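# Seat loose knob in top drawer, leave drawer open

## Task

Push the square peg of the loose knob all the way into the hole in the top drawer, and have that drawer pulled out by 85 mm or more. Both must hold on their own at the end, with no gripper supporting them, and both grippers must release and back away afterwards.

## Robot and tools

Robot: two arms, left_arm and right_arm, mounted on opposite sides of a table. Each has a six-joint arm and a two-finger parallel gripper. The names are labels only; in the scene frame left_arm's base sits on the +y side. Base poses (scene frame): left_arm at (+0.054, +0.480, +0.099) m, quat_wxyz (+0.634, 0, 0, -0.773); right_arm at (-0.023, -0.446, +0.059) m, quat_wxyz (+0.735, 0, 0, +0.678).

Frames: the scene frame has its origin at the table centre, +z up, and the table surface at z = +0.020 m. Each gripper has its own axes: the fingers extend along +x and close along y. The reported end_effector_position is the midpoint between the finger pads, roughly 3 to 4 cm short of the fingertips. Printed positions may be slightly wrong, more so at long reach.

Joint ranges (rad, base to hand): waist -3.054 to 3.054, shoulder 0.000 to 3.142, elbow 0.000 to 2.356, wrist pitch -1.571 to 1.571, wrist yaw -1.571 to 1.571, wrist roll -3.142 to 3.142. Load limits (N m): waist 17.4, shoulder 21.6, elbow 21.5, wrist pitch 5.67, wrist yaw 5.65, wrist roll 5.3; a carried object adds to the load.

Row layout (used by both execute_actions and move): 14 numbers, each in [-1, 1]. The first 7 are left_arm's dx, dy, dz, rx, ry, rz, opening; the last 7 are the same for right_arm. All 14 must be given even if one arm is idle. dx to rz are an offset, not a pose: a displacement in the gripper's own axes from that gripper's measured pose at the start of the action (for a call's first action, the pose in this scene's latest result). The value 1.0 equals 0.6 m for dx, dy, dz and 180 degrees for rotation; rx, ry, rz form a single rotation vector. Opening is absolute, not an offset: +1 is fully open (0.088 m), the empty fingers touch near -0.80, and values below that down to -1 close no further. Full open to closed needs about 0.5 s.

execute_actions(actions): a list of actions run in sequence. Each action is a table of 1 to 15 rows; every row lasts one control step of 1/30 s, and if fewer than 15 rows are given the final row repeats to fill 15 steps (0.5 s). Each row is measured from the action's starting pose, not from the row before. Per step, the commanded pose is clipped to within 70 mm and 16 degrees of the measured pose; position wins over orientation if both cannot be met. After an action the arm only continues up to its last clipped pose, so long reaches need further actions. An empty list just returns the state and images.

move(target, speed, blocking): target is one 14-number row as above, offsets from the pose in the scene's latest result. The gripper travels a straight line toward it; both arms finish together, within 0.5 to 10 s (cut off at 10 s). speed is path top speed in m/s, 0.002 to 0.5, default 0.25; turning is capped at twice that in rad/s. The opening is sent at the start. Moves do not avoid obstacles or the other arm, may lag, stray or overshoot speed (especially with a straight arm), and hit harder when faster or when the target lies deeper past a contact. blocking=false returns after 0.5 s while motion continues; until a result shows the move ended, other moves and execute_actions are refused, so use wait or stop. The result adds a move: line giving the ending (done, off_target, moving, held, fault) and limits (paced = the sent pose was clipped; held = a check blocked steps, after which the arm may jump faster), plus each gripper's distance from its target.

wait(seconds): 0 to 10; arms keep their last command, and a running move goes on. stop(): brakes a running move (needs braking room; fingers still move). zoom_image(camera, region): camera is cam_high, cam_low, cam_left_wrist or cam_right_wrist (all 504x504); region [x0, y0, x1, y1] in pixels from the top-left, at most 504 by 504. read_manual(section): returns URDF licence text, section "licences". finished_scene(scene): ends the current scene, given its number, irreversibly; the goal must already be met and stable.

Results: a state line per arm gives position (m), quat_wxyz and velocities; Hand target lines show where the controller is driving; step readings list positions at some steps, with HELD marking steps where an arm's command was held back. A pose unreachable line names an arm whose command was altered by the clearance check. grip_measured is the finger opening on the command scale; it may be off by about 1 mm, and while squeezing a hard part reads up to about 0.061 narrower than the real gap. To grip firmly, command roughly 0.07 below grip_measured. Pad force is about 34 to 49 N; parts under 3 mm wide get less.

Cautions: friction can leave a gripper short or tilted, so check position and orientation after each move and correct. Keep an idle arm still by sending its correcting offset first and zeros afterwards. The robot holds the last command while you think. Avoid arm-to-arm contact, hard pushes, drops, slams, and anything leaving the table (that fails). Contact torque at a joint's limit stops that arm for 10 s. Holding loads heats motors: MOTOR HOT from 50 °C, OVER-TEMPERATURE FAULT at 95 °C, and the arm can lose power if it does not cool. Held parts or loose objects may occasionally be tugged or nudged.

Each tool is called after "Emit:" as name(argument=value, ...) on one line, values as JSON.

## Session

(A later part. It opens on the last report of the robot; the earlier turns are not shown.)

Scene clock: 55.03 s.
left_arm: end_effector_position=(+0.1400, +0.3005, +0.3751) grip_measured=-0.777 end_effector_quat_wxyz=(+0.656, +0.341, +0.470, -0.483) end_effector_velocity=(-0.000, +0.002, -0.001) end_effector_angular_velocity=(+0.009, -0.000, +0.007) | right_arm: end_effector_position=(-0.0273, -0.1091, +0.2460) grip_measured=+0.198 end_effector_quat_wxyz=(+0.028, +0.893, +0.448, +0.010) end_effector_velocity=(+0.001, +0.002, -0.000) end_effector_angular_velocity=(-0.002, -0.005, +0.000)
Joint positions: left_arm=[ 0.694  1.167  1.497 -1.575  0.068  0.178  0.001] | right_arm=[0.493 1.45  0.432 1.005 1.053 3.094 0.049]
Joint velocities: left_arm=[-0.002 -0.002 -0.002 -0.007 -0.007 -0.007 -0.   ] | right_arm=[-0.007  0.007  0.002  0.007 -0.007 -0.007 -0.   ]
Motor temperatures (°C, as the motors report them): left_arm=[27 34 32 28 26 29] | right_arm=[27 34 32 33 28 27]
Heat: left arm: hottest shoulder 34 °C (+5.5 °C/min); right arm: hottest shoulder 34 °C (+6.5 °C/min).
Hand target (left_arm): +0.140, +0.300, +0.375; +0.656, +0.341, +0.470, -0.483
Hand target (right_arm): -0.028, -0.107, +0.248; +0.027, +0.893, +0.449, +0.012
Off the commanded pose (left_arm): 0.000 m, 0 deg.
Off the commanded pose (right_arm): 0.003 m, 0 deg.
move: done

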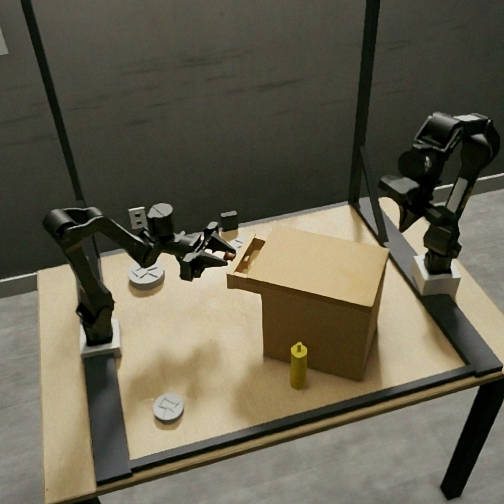

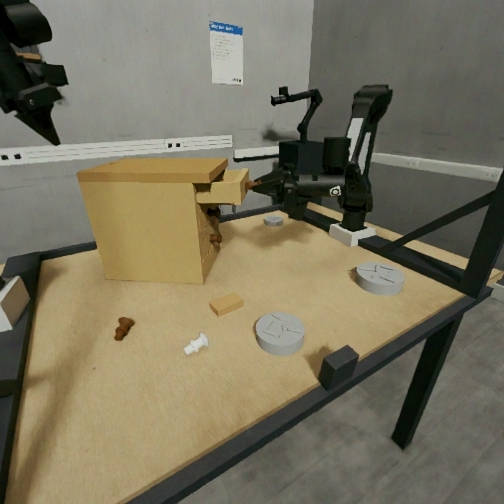

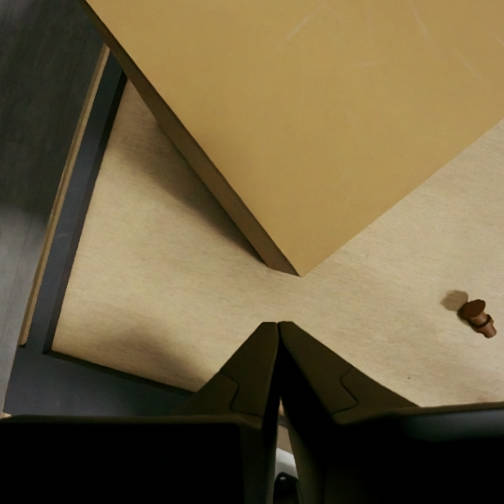

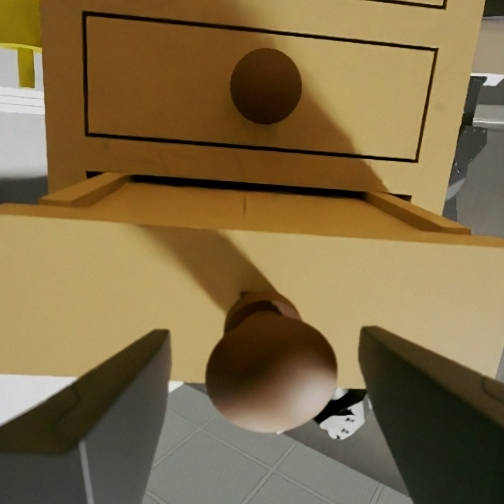

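Emit:
move(target=[0,0,0,0,0,0,-0.8, 0,-0.002,-0.004,0,0,0,-0.4], speed=0.03)

Emit:
move(target=[0,0,0,0,0,0,-0.8, 0.027,-0.002,-0.001,0,0,0,-0.4], speed=0.03)

Emit:
zoom_image(camera="cam_low", region=[180, 150, 320, 250])

Scene clock: 55.97 s.
left_arm: end_effector_position=(+0.1400, +0.3005, +0.3751) grip_measured=-0.777 end_effector_quat_wxyz=(+0.656, +0.341, +0.470, -0.483) end_effector_velocity=(-0.002, -0.000, -0.000) end_effector_angular_velocity=(-0.010, +0.005, +0.002) | right_arm: end_effector_position=(-0.0273, -0.1088, +0.2449) grip_measured=-0.318 end_effector_quat_wxyz=(+0.032, +0.893, +0.448, +0.010) end_effector_velocity=(-0.004, +0.002, +0.000) end_effector_angular_velocity=(-0.007, -0.006, +0.024)
Joint positions: left_arm=[ 0.694  1.167  1.497 -1.575  0.068  0.178  0.001] | right_arm=[0.493 1.451 0.433 0.996 1.053 3.094 0.023]
Joint velocities: left_arm=[-0.002 -0.007 -0.007  0.007  0.007 -0.007 -0.   ] | right_arm=[ 0.002 -0.002  0.002 -0.007 -0.022 -0.007 -0.   ]
Motor temperatures (°C, as the motors report them): left_arm=[27 34 32 28 26 29] | right_arm=[27 34 32 33 28 27]
Heat: left arm: hottest shoulder 34 °C (+5.4 °C/min); right arm: hottest shoulder 34 °C (+6.4 °C/min).
Hand target (left_arm): +0.140, +0.300, +0.375; +0.656, +0.341, +0.470, -0.483
Hand target (right_arm): -0.028, -0.108, +0.248; +0.028, +0.893, +0.449, +0.010
Off the commanded pose (left_arm): 0.000 m, 0 deg.
Off the commanded pose (right_arm): 0.004 m, 0 deg.
move: done

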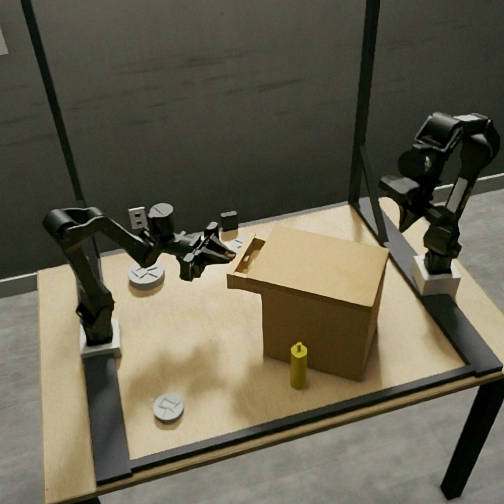

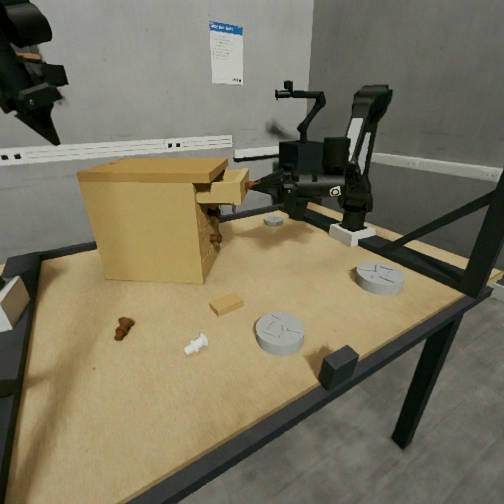

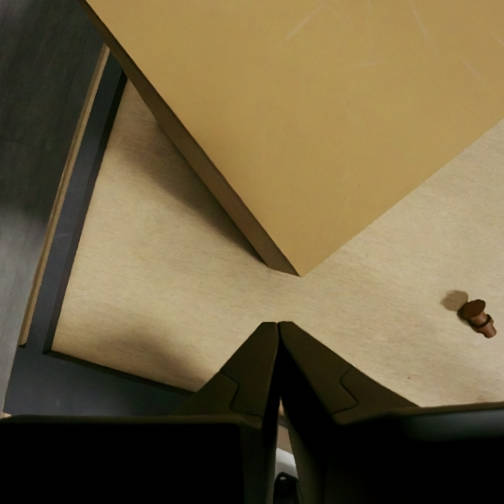

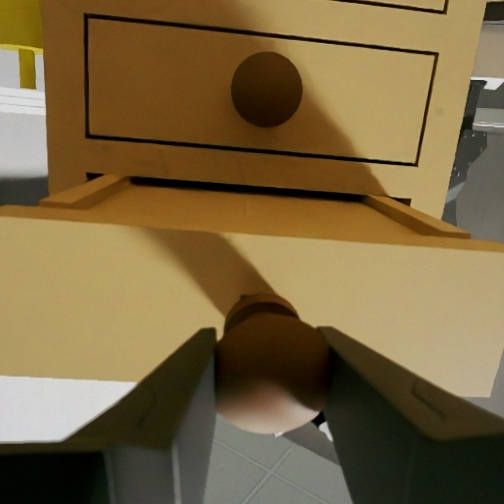

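Scene clock: 56.83 s.
left_arm: end_effector_position=(+0.1400, +0.3005, +0.3751) grip_measured=-0.777 end_effector_quat_wxyz=(+0.656, +0.341, +0.470, -0.483) end_effector_velocity=(+0.001, -0.001, +0.000) end_effector_angular_velocity=(-0.004, -0.007, +0.007) | right_arm: end_effector_position=(-0.0195, -0.0979, +0.2452) grip_measured=-0.318 end_effector_quat_wxyz=(+0.032, +0.893, +0.449, +0.010) end_effector_velocity=(+0.001, +0.003, -0.003) end_effector_angular_velocity=(-0.016, -0.010, +0.010)
Joint positions: left_arm=[ 0.694  1.167  1.497 -1.575  0.068  0.178  0.001] | right_arm=[0.445 1.48  0.459 1.    1.003 3.094 0.023]
Joint velocities: left_arm=[-0.002 -0.002 -0.002  0.007 -0.007 -0.007  0.   ] | right_arm=[-0.012  0.007  0.002 -0.007 -0.022 -0.007  0.   ]
Motor temperatures (°C, as the motors report them): left_arm=[27 34 32 28 26 29] | right_arm=[27 34 32 33 28 27]
Heat: left arm: hottest shoulder 34 °C (+5.3 °C/min); right arm: hottest shoulder 34 °C (+6.3 °C/min).
Hand target (left_arm): +0.140, +0.300, +0.375; +0.656, +0.341, +0.470, -0.483
Hand target (right_arm): -0.018, -0.095, +0.245; +0.032, +0.893, +0.448, +0.010
Off the commanded pose (left_arm): 0.000 m, 0 deg.
Off the commanded pose (right_arm): 0.003 m, 0 deg.
move: done

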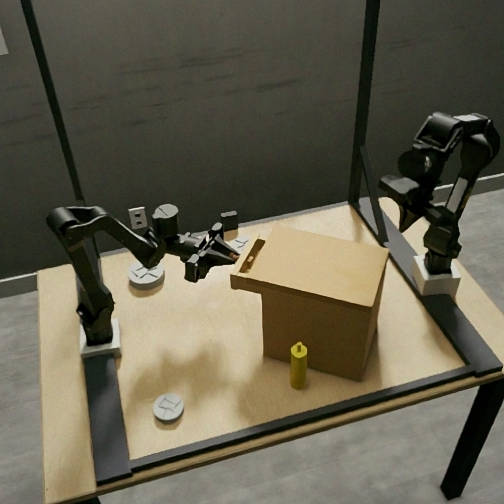

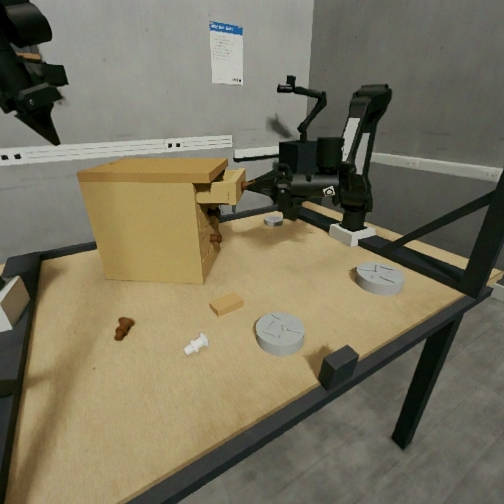

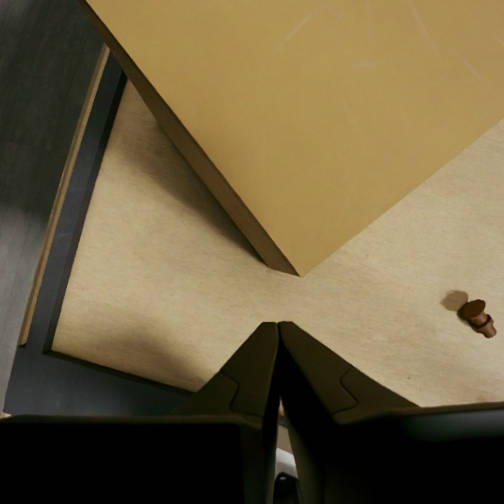

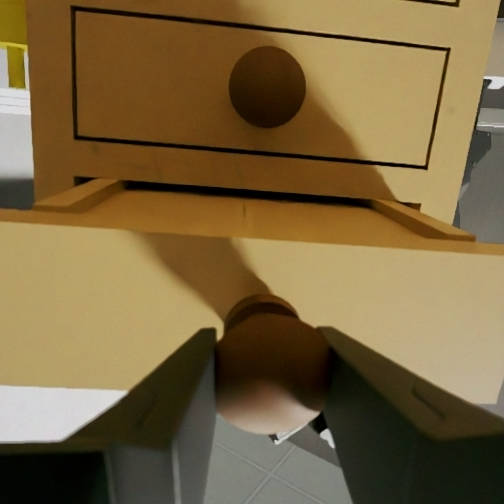

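Region (180, 150, 320, 250) of cam_low's 504x504 image, scaled by 3.600, with more detail than that image has; it fills the top 360 rows of this view, and the rest is white.

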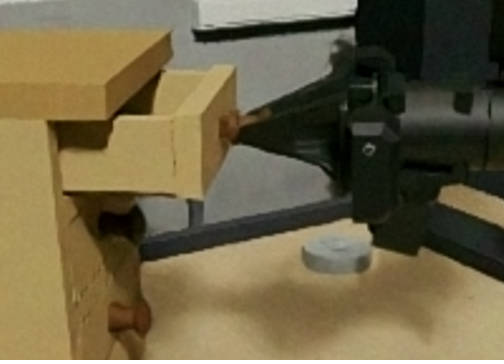

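Emit:
move(target=[0,0,0,0,0,0,-0.8, 0.175,0,-0.004,0,0,0,-0.4], speed=0.05)

Scene clock: 59.27 s.
left_arm: end_effector_position=(+0.1400, +0.3005, +0.3751) grip_measured=-0.777 end_effector_quat_wxyz=(+0.656, +0.341, +0.470, -0.483) end_effector_velocity=(+0.001, +0.003, -0.001) end_effector_angular_velocity=(+0.016, -0.013, +0.012) | right_arm: end_effector_position=(+0.0357, -0.0230, +0.2481) grip_measured=-0.318 end_effector_quat_wxyz=(+0.027, +0.893, +0.450, +0.010) end_effector_velocity=(-0.002, +0.002, -0.001) end_effector_angular_velocity=(+0.006, +0.017, +0.019)
Joint positions: left_arm=[ 0.694  1.167  1.497 -1.575  0.068  0.178  0.001] | right_arm=[0.183 1.7   0.692 0.998 0.74  3.09  0.023]
Joint velocities: left_arm=[-0.002 -0.002 -0.002 -0.007 -0.022 -0.007 -0.   ] | right_arm=[-0.002  0.002  0.002 -0.007 -0.022  0.022 -0.   ]
Motor temperatures (°C, as the motors report them): left_arm=[27 33 32 28 26 29] | right_arm=[27 34 32 33 28 27]
Heat: left arm: hottest shoulder 33 °C (+4.0 °C/min); right arm: hottest shoulder 34 °C (+6.1 °C/min).
Hand target (left_arm): +0.140, +0.300, +0.375; +0.656, +0.341, +0.470, -0.483
Hand target (right_arm): +0.043, -0.015, +0.247; +0.032, +0.893, +0.449, +0.010
Off the commanded pose (left_arm): 0.000 m, 0 deg.
Off the commanded pose (right_arm): 0.012 m, 1 deg.
move: off_target (right_arm)

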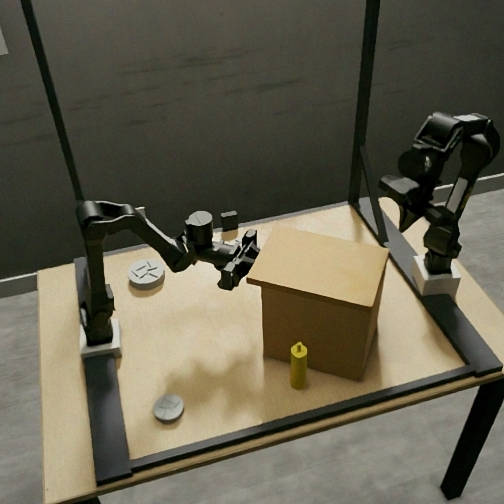

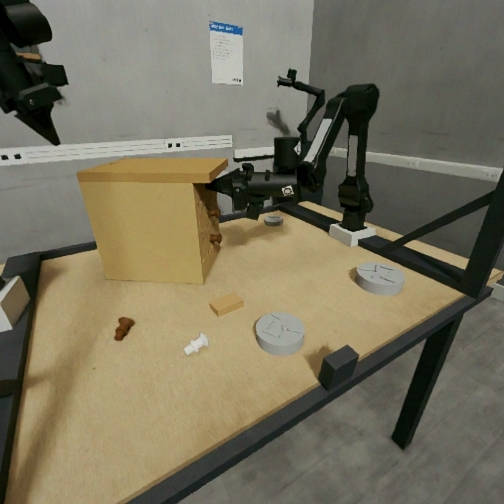

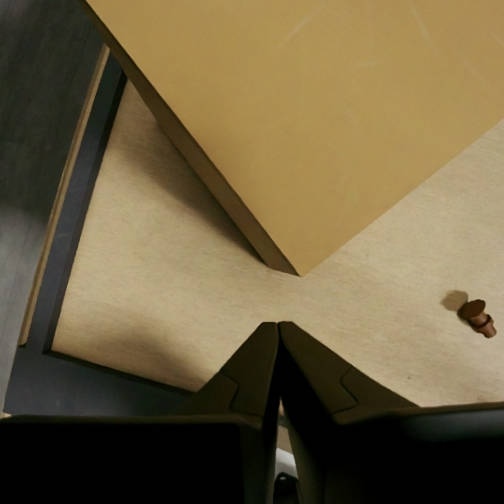

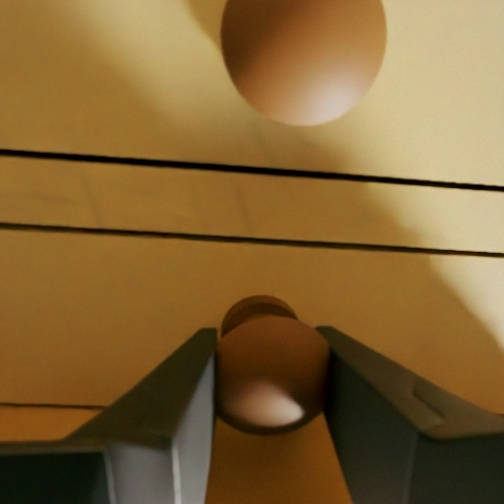

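Emit:
move(target=[0,0,0,0,0,0,-0.8, -0.152,0.004,0.002,0,0,0,-0.4], speed=0.04)

Emit:
zoom_image(camera="cam_low", region=[180, 150, 320, 250])

Scene clock: 62.03 s.
left_arm: end_effector_position=(+0.1400, +0.3005, +0.3751) grip_measured=-0.777 end_effector_quat_wxyz=(+0.656, +0.341, +0.470, -0.483) end_effector_velocity=(-0.002, +0.001, -0.001) end_effector_angular_velocity=(+0.002, +0.012, +0.002) | right_arm: end_effector_position=(-0.0161, -0.0949, +0.2465) grip_measured=-0.318 end_effector_quat_wxyz=(+0.030, +0.893, +0.449, +0.011) end_effector_velocity=(-0.004, -0.002, -0.002) end_effector_angular_velocity=(-0.020, -0.012, +0.020)
Joint positions: left_arm=[ 0.694  1.167  1.497 -1.575  0.068  0.178  0.001] | right_arm=[0.427 1.484 0.465 1.004 0.985 3.091 0.023]
Joint velocities: left_arm=[-0.002 -0.002 -0.002 -0.007  0.007 -0.007 -0.   ] | right_arm=[ 0.012 -0.012 -0.007 -0.022 -0.007 -0.007  0.   ]
Motor temperatures (°C, as the motors report them): left_arm=[27 33 32 28 26 29] | right_arm=[27 34 32 33 28 27]
Heat: left arm: hottest shoulder 33 °C (+4.1 °C/min); right arm: hottest shoulder 34 °C (+6.1 °C/min).
Hand target (left_arm): +0.140, +0.300, +0.375; +0.656, +0.341, +0.470, -0.483
Hand target (right_arm): -0.017, -0.097, +0.247; +0.027, +0.893, +0.450, +0.010
Off the commanded pose (left_arm): 0.000 m, 0 deg.
Off the commanded pose (right_arm): 0.003 m, 0 deg.
move: done

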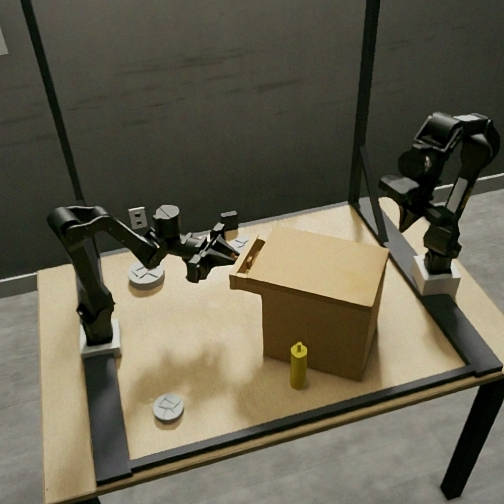

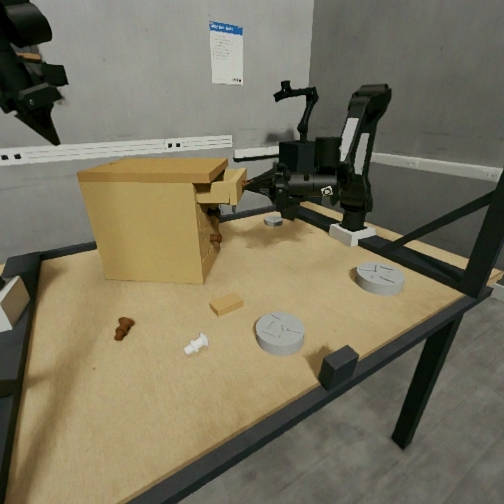

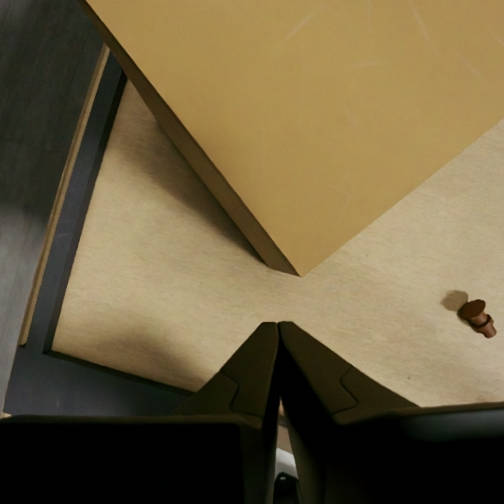

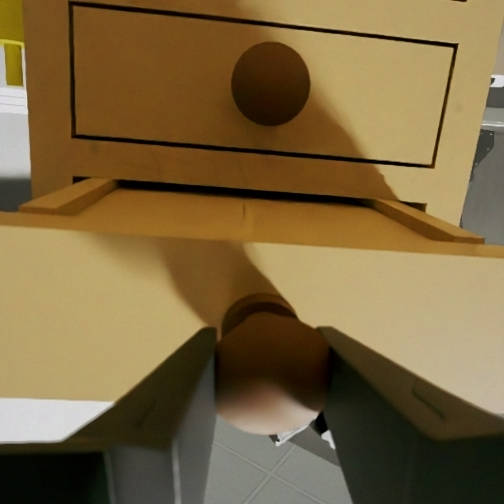

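Region (180, 150, 320, 250) of cam_low's 504x504 image, scaled by 3.600, with more detail than that image has; it fills the top 360 rows of this view, and the rest is white.

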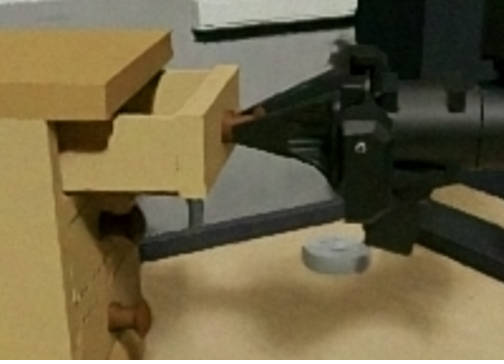

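Emit:
move(target=[0,0,0,0,0,0,-0.8, -0.011,0.002,-0.001,0,0,0,-0.4], speed=0.02)

Emit:
move(target=[0,0,0,0,0,0,-0.8, 0,0,0,0,0,0,0.2])

Emit:
move(target=[0,0,0,0,0,0,-0.8, -0.13,0,0,0,0,0,0.2], speed=0.12)

Emit:
zoom_image(camera="cam_low", region=[180, 150, 320, 250])

Emit:
zoom_image(camera="cam_low", region=[225, 160, 275, 210])

Scene clock: 62.97 s.
left_arm: end_effector_position=(+0.1400, +0.3005, +0.3751) grip_measured=-0.777 end_effector_quat_wxyz=(+0.656, +0.341, +0.470, -0.483) end_effector_velocity=(-0.001, +0.005, -0.002) end_effector_angular_velocity=(+0.022, +0.007, +0.012) | right_arm: end_effector_position=(-0.0185, -0.0984, +0.2463) grip_measured=-0.318 end_effector_quat_wxyz=(+0.032, +0.893, +0.449, +0.011) end_effector_velocity=(-0.003, -0.001, +0.002) end_effector_angular_velocity=(-0.002, -0.005, +0.015)
Joint positions: left_arm=[ 0.694  1.167  1.497 -1.575  0.068  0.178  0.001] | right_arm=[0.442 1.474 0.457 0.999 1.001 3.091 0.023]
Joint velocities: left_arm=[ 0.002 -0.002 -0.002 -0.022 -0.007 -0.007 -0.   ] | right_arm=[ 0.007 -0.012 -0.002 -0.007 -0.007 -0.007 -0.   ]
Motor temperatures (°C, as the motors report them): left_arm=[27 33 32 28 26 29] | right_arm=[27 34 32 33 28 27]
Heat: left arm: hottest shoulder 33 °C (+4.0 °C/min); right arm: hottest shoulder 34 °C (+6.0 °C/min).
Hand target (left_arm): +0.140, +0.300, +0.375; +0.656, +0.341, +0.470, -0.483
Hand target (right_arm): -0.019, -0.101, +0.247; +0.030, +0.893, +0.449, +0.011
Off the commanded pose (left_arm): 0.000 m, 0 deg.
Off the commanded pose (right_arm): 0.003 m, 0 deg.
move: done

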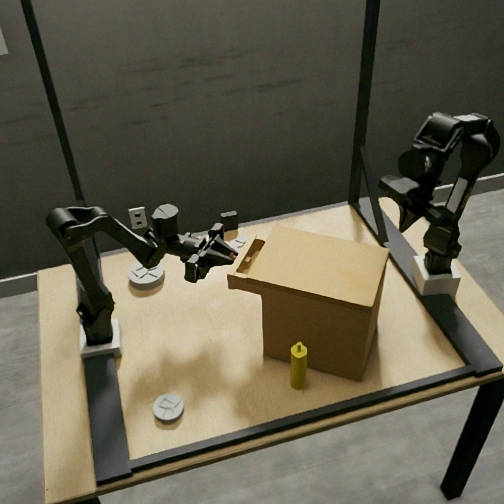

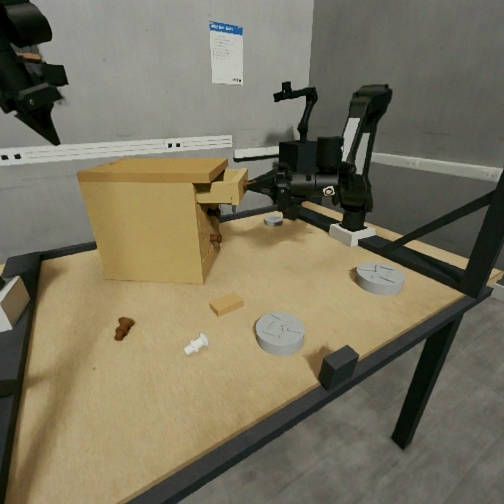

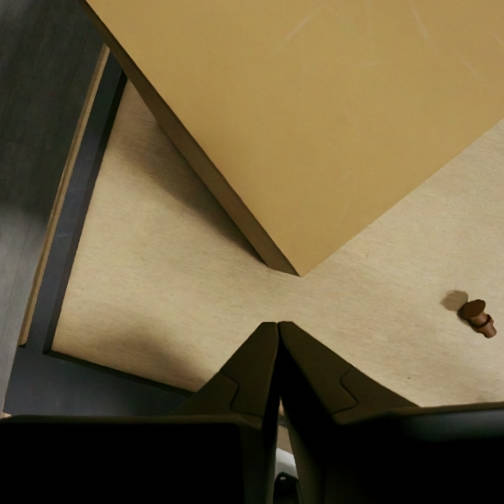

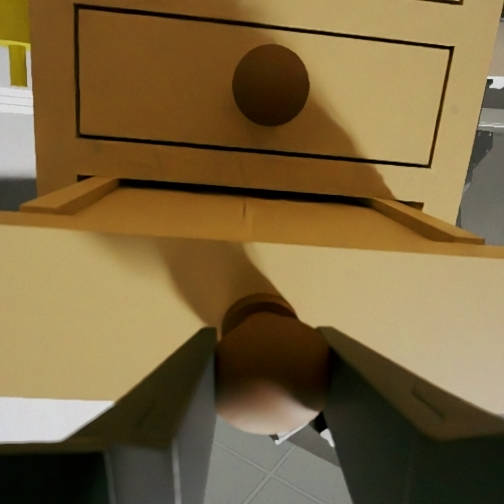

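Scene clock: 63.70 s.
left_arm: end_effector_position=(+0.1400, +0.3005, +0.3751) grip_measured=-0.777 end_effector_quat_wxyz=(+0.656, +0.341, +0.470, -0.483) end_effector_velocity=(+0.000, +0.003, -0.002) end_effector_angular_velocity=(+0.013, +0.002, +0.012) | right_arm: end_effector_position=(-0.0186, -0.0984, +0.2463) grip_measured=+0.195 end_effector_quat_wxyz=(+0.032, +0.893, +0.449, +0.011) end_effector_velocity=(+0.002, -0.000, +0.000) end_effector_angular_velocity=(+0.002, +0.005, -0.010)
Joint positions: left_arm=[ 0.694  1.167  1.497 -1.575  0.068  0.178  0.001] | right_arm=[0.442 1.474 0.457 0.999 1.001 3.091 0.049]
Joint velocities: left_arm=[ 0.002 -0.002 -0.007 -0.007 -0.007 -0.007 -0.   ] | right_arm=[-0.002 -0.002  0.002 -0.007  0.007  0.007  0.001]
Motor temperatures (°C, as the motors report them): left_arm=[27 33 32 28 26 29] | right_arm=[27 34 32 33 28 27]
Heat: left arm: hottest shoulder 33 °C (+4.0 °C/min); right arm: hottest shoulder 34 °C (+5.0 °C/min).
Hand target (left_arm): +0.140, +0.300, +0.375; +0.656, +0.341, +0.470, -0.483
Hand target (right_arm): -0.019, -0.098, +0.246; +0.032, +0.893, +0.449, +0.011
Off the commanded pose (left_arm): 0.000 m, 0 deg.
Off the commanded pose (right_arm): 0.000 m, 0 deg.
move: done

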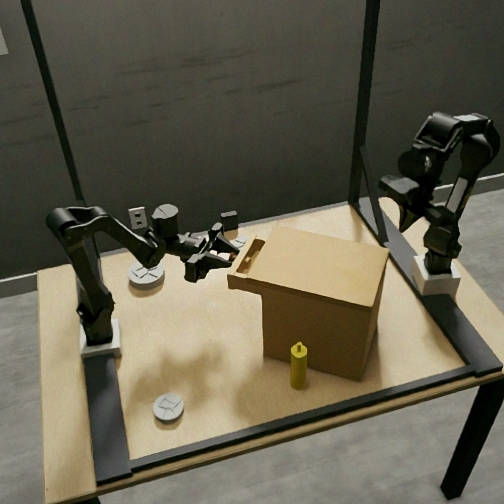

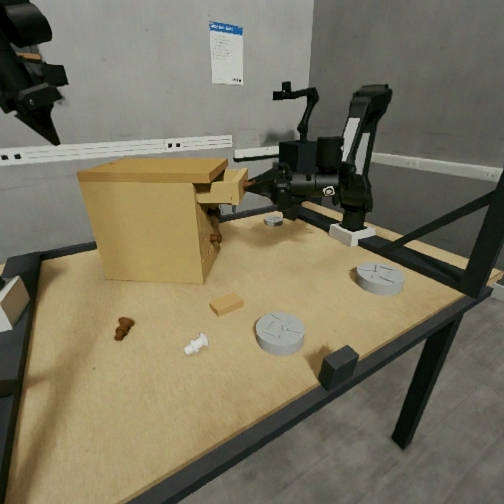

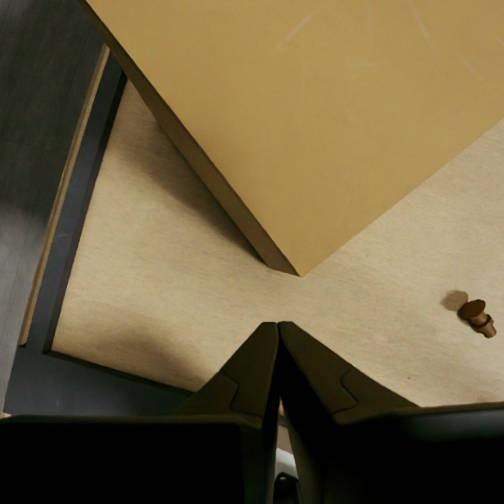

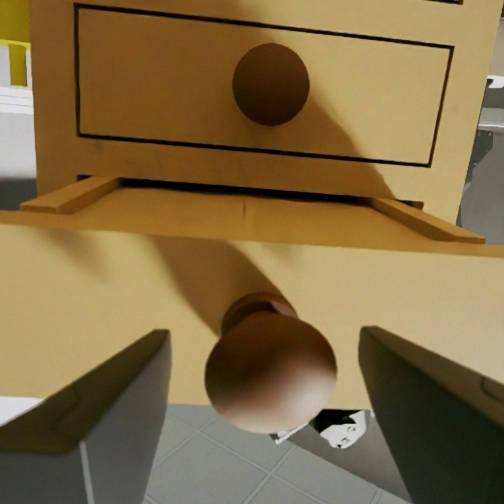

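Scene clock: 64.90 s.
left_arm: end_effector_position=(+0.1400, +0.3005, +0.3751) grip_measured=-0.777 end_effector_quat_wxyz=(+0.656, +0.341, +0.470, -0.483) end_effector_velocity=(-0.003, +0.002, -0.001) end_effector_angular_velocity=(+0.004, +0.007, -0.012) | right_arm: end_effector_position=(-0.0660, -0.1585, +0.2476) grip_measured=+0.198 end_effector_quat_wxyz=(+0.032, +0.893, +0.449, +0.011) end_effector_velocity=(-0.004, -0.001, -0.001) end_effector_angular_velocity=(-0.000, +0.007, +0.019)
Joint positions: left_arm=[ 0.694  1.167  1.497 -1.575  0.068  0.178  0.001] | right_arm=[0.755 1.33  0.361 0.934 1.313 3.108 0.049]
Joint velocities: left_arm=[-0.002 -0.007 -0.007 -0.007  0.007  0.007 -0.   ] | right_arm=[ 0.012 -0.007 -0.002 -0.022 -0.007  0.022 -0.   ]
Motor temperatures (°C, as the motors report them): left_arm=[27 33 32 28 26 29] | right_arm=[27 34 31 33 28 27]
Heat: left arm: hottest shoulder 33 °C (+4.0 °C/min); right arm: hottest shoulder 34 °C (+5.0 °C/min).
Hand target (left_arm): +0.140, +0.300, +0.375; +0.656, +0.341, +0.470, -0.483
Hand target (right_arm): -0.065, -0.161, +0.247; +0.032, +0.893, +0.449, +0.010
Off the commanded pose (left_arm): 0.000 m, 0 deg.
Off the commanded pose (right_arm): 0.003 m, 0 deg.
move: done

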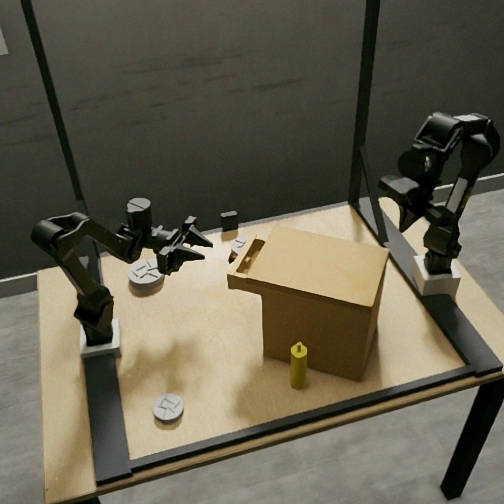

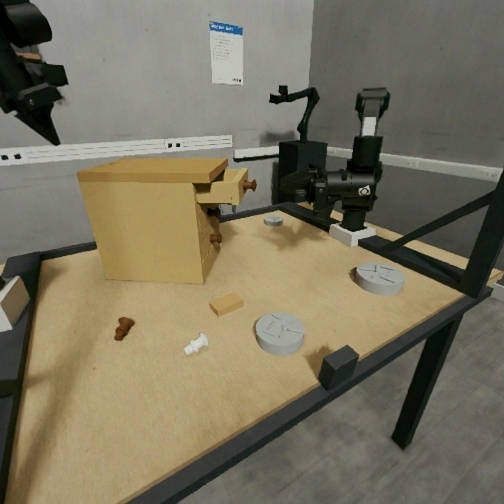

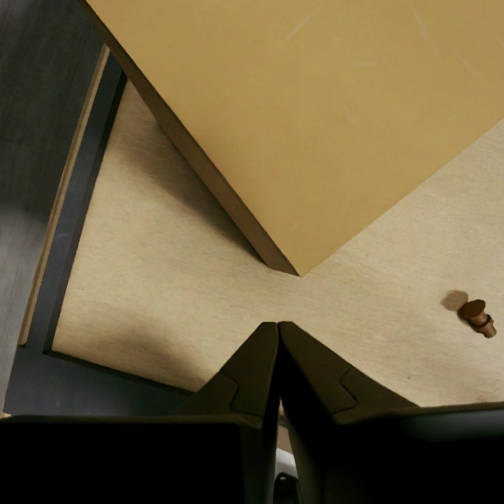

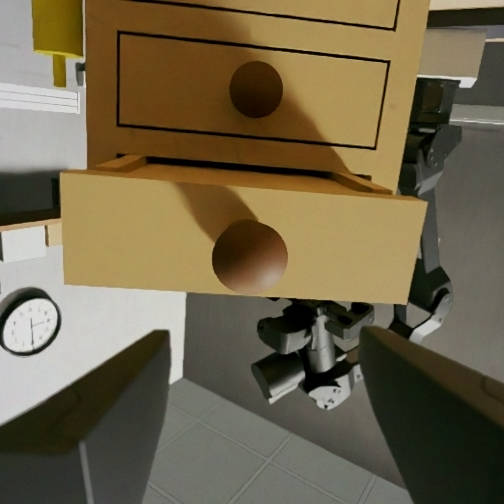

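Region (180, 150, 320, 250) of cam_low's 504x504 image, scaled by 3.600, with more detail than that image has; it fills the top 360 rows of this view, and the rest is white.

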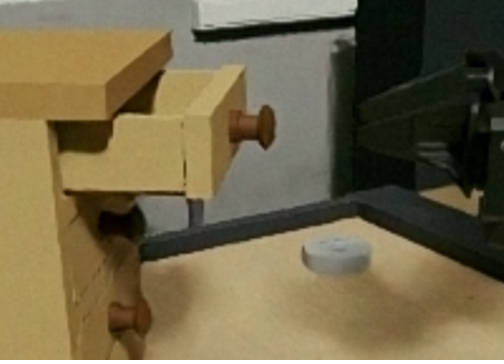

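Region (225, 160, 275, 210) of cam_low's 504x504 image, scaled by 10.080, with more detail than that image has.

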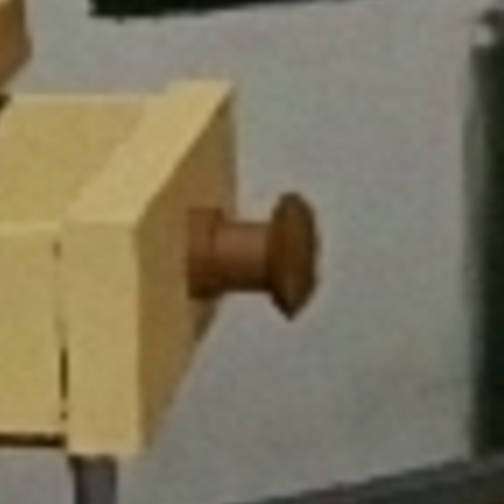

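Emit:
finished_scene(scene=1)

The scene is finished: the task was done.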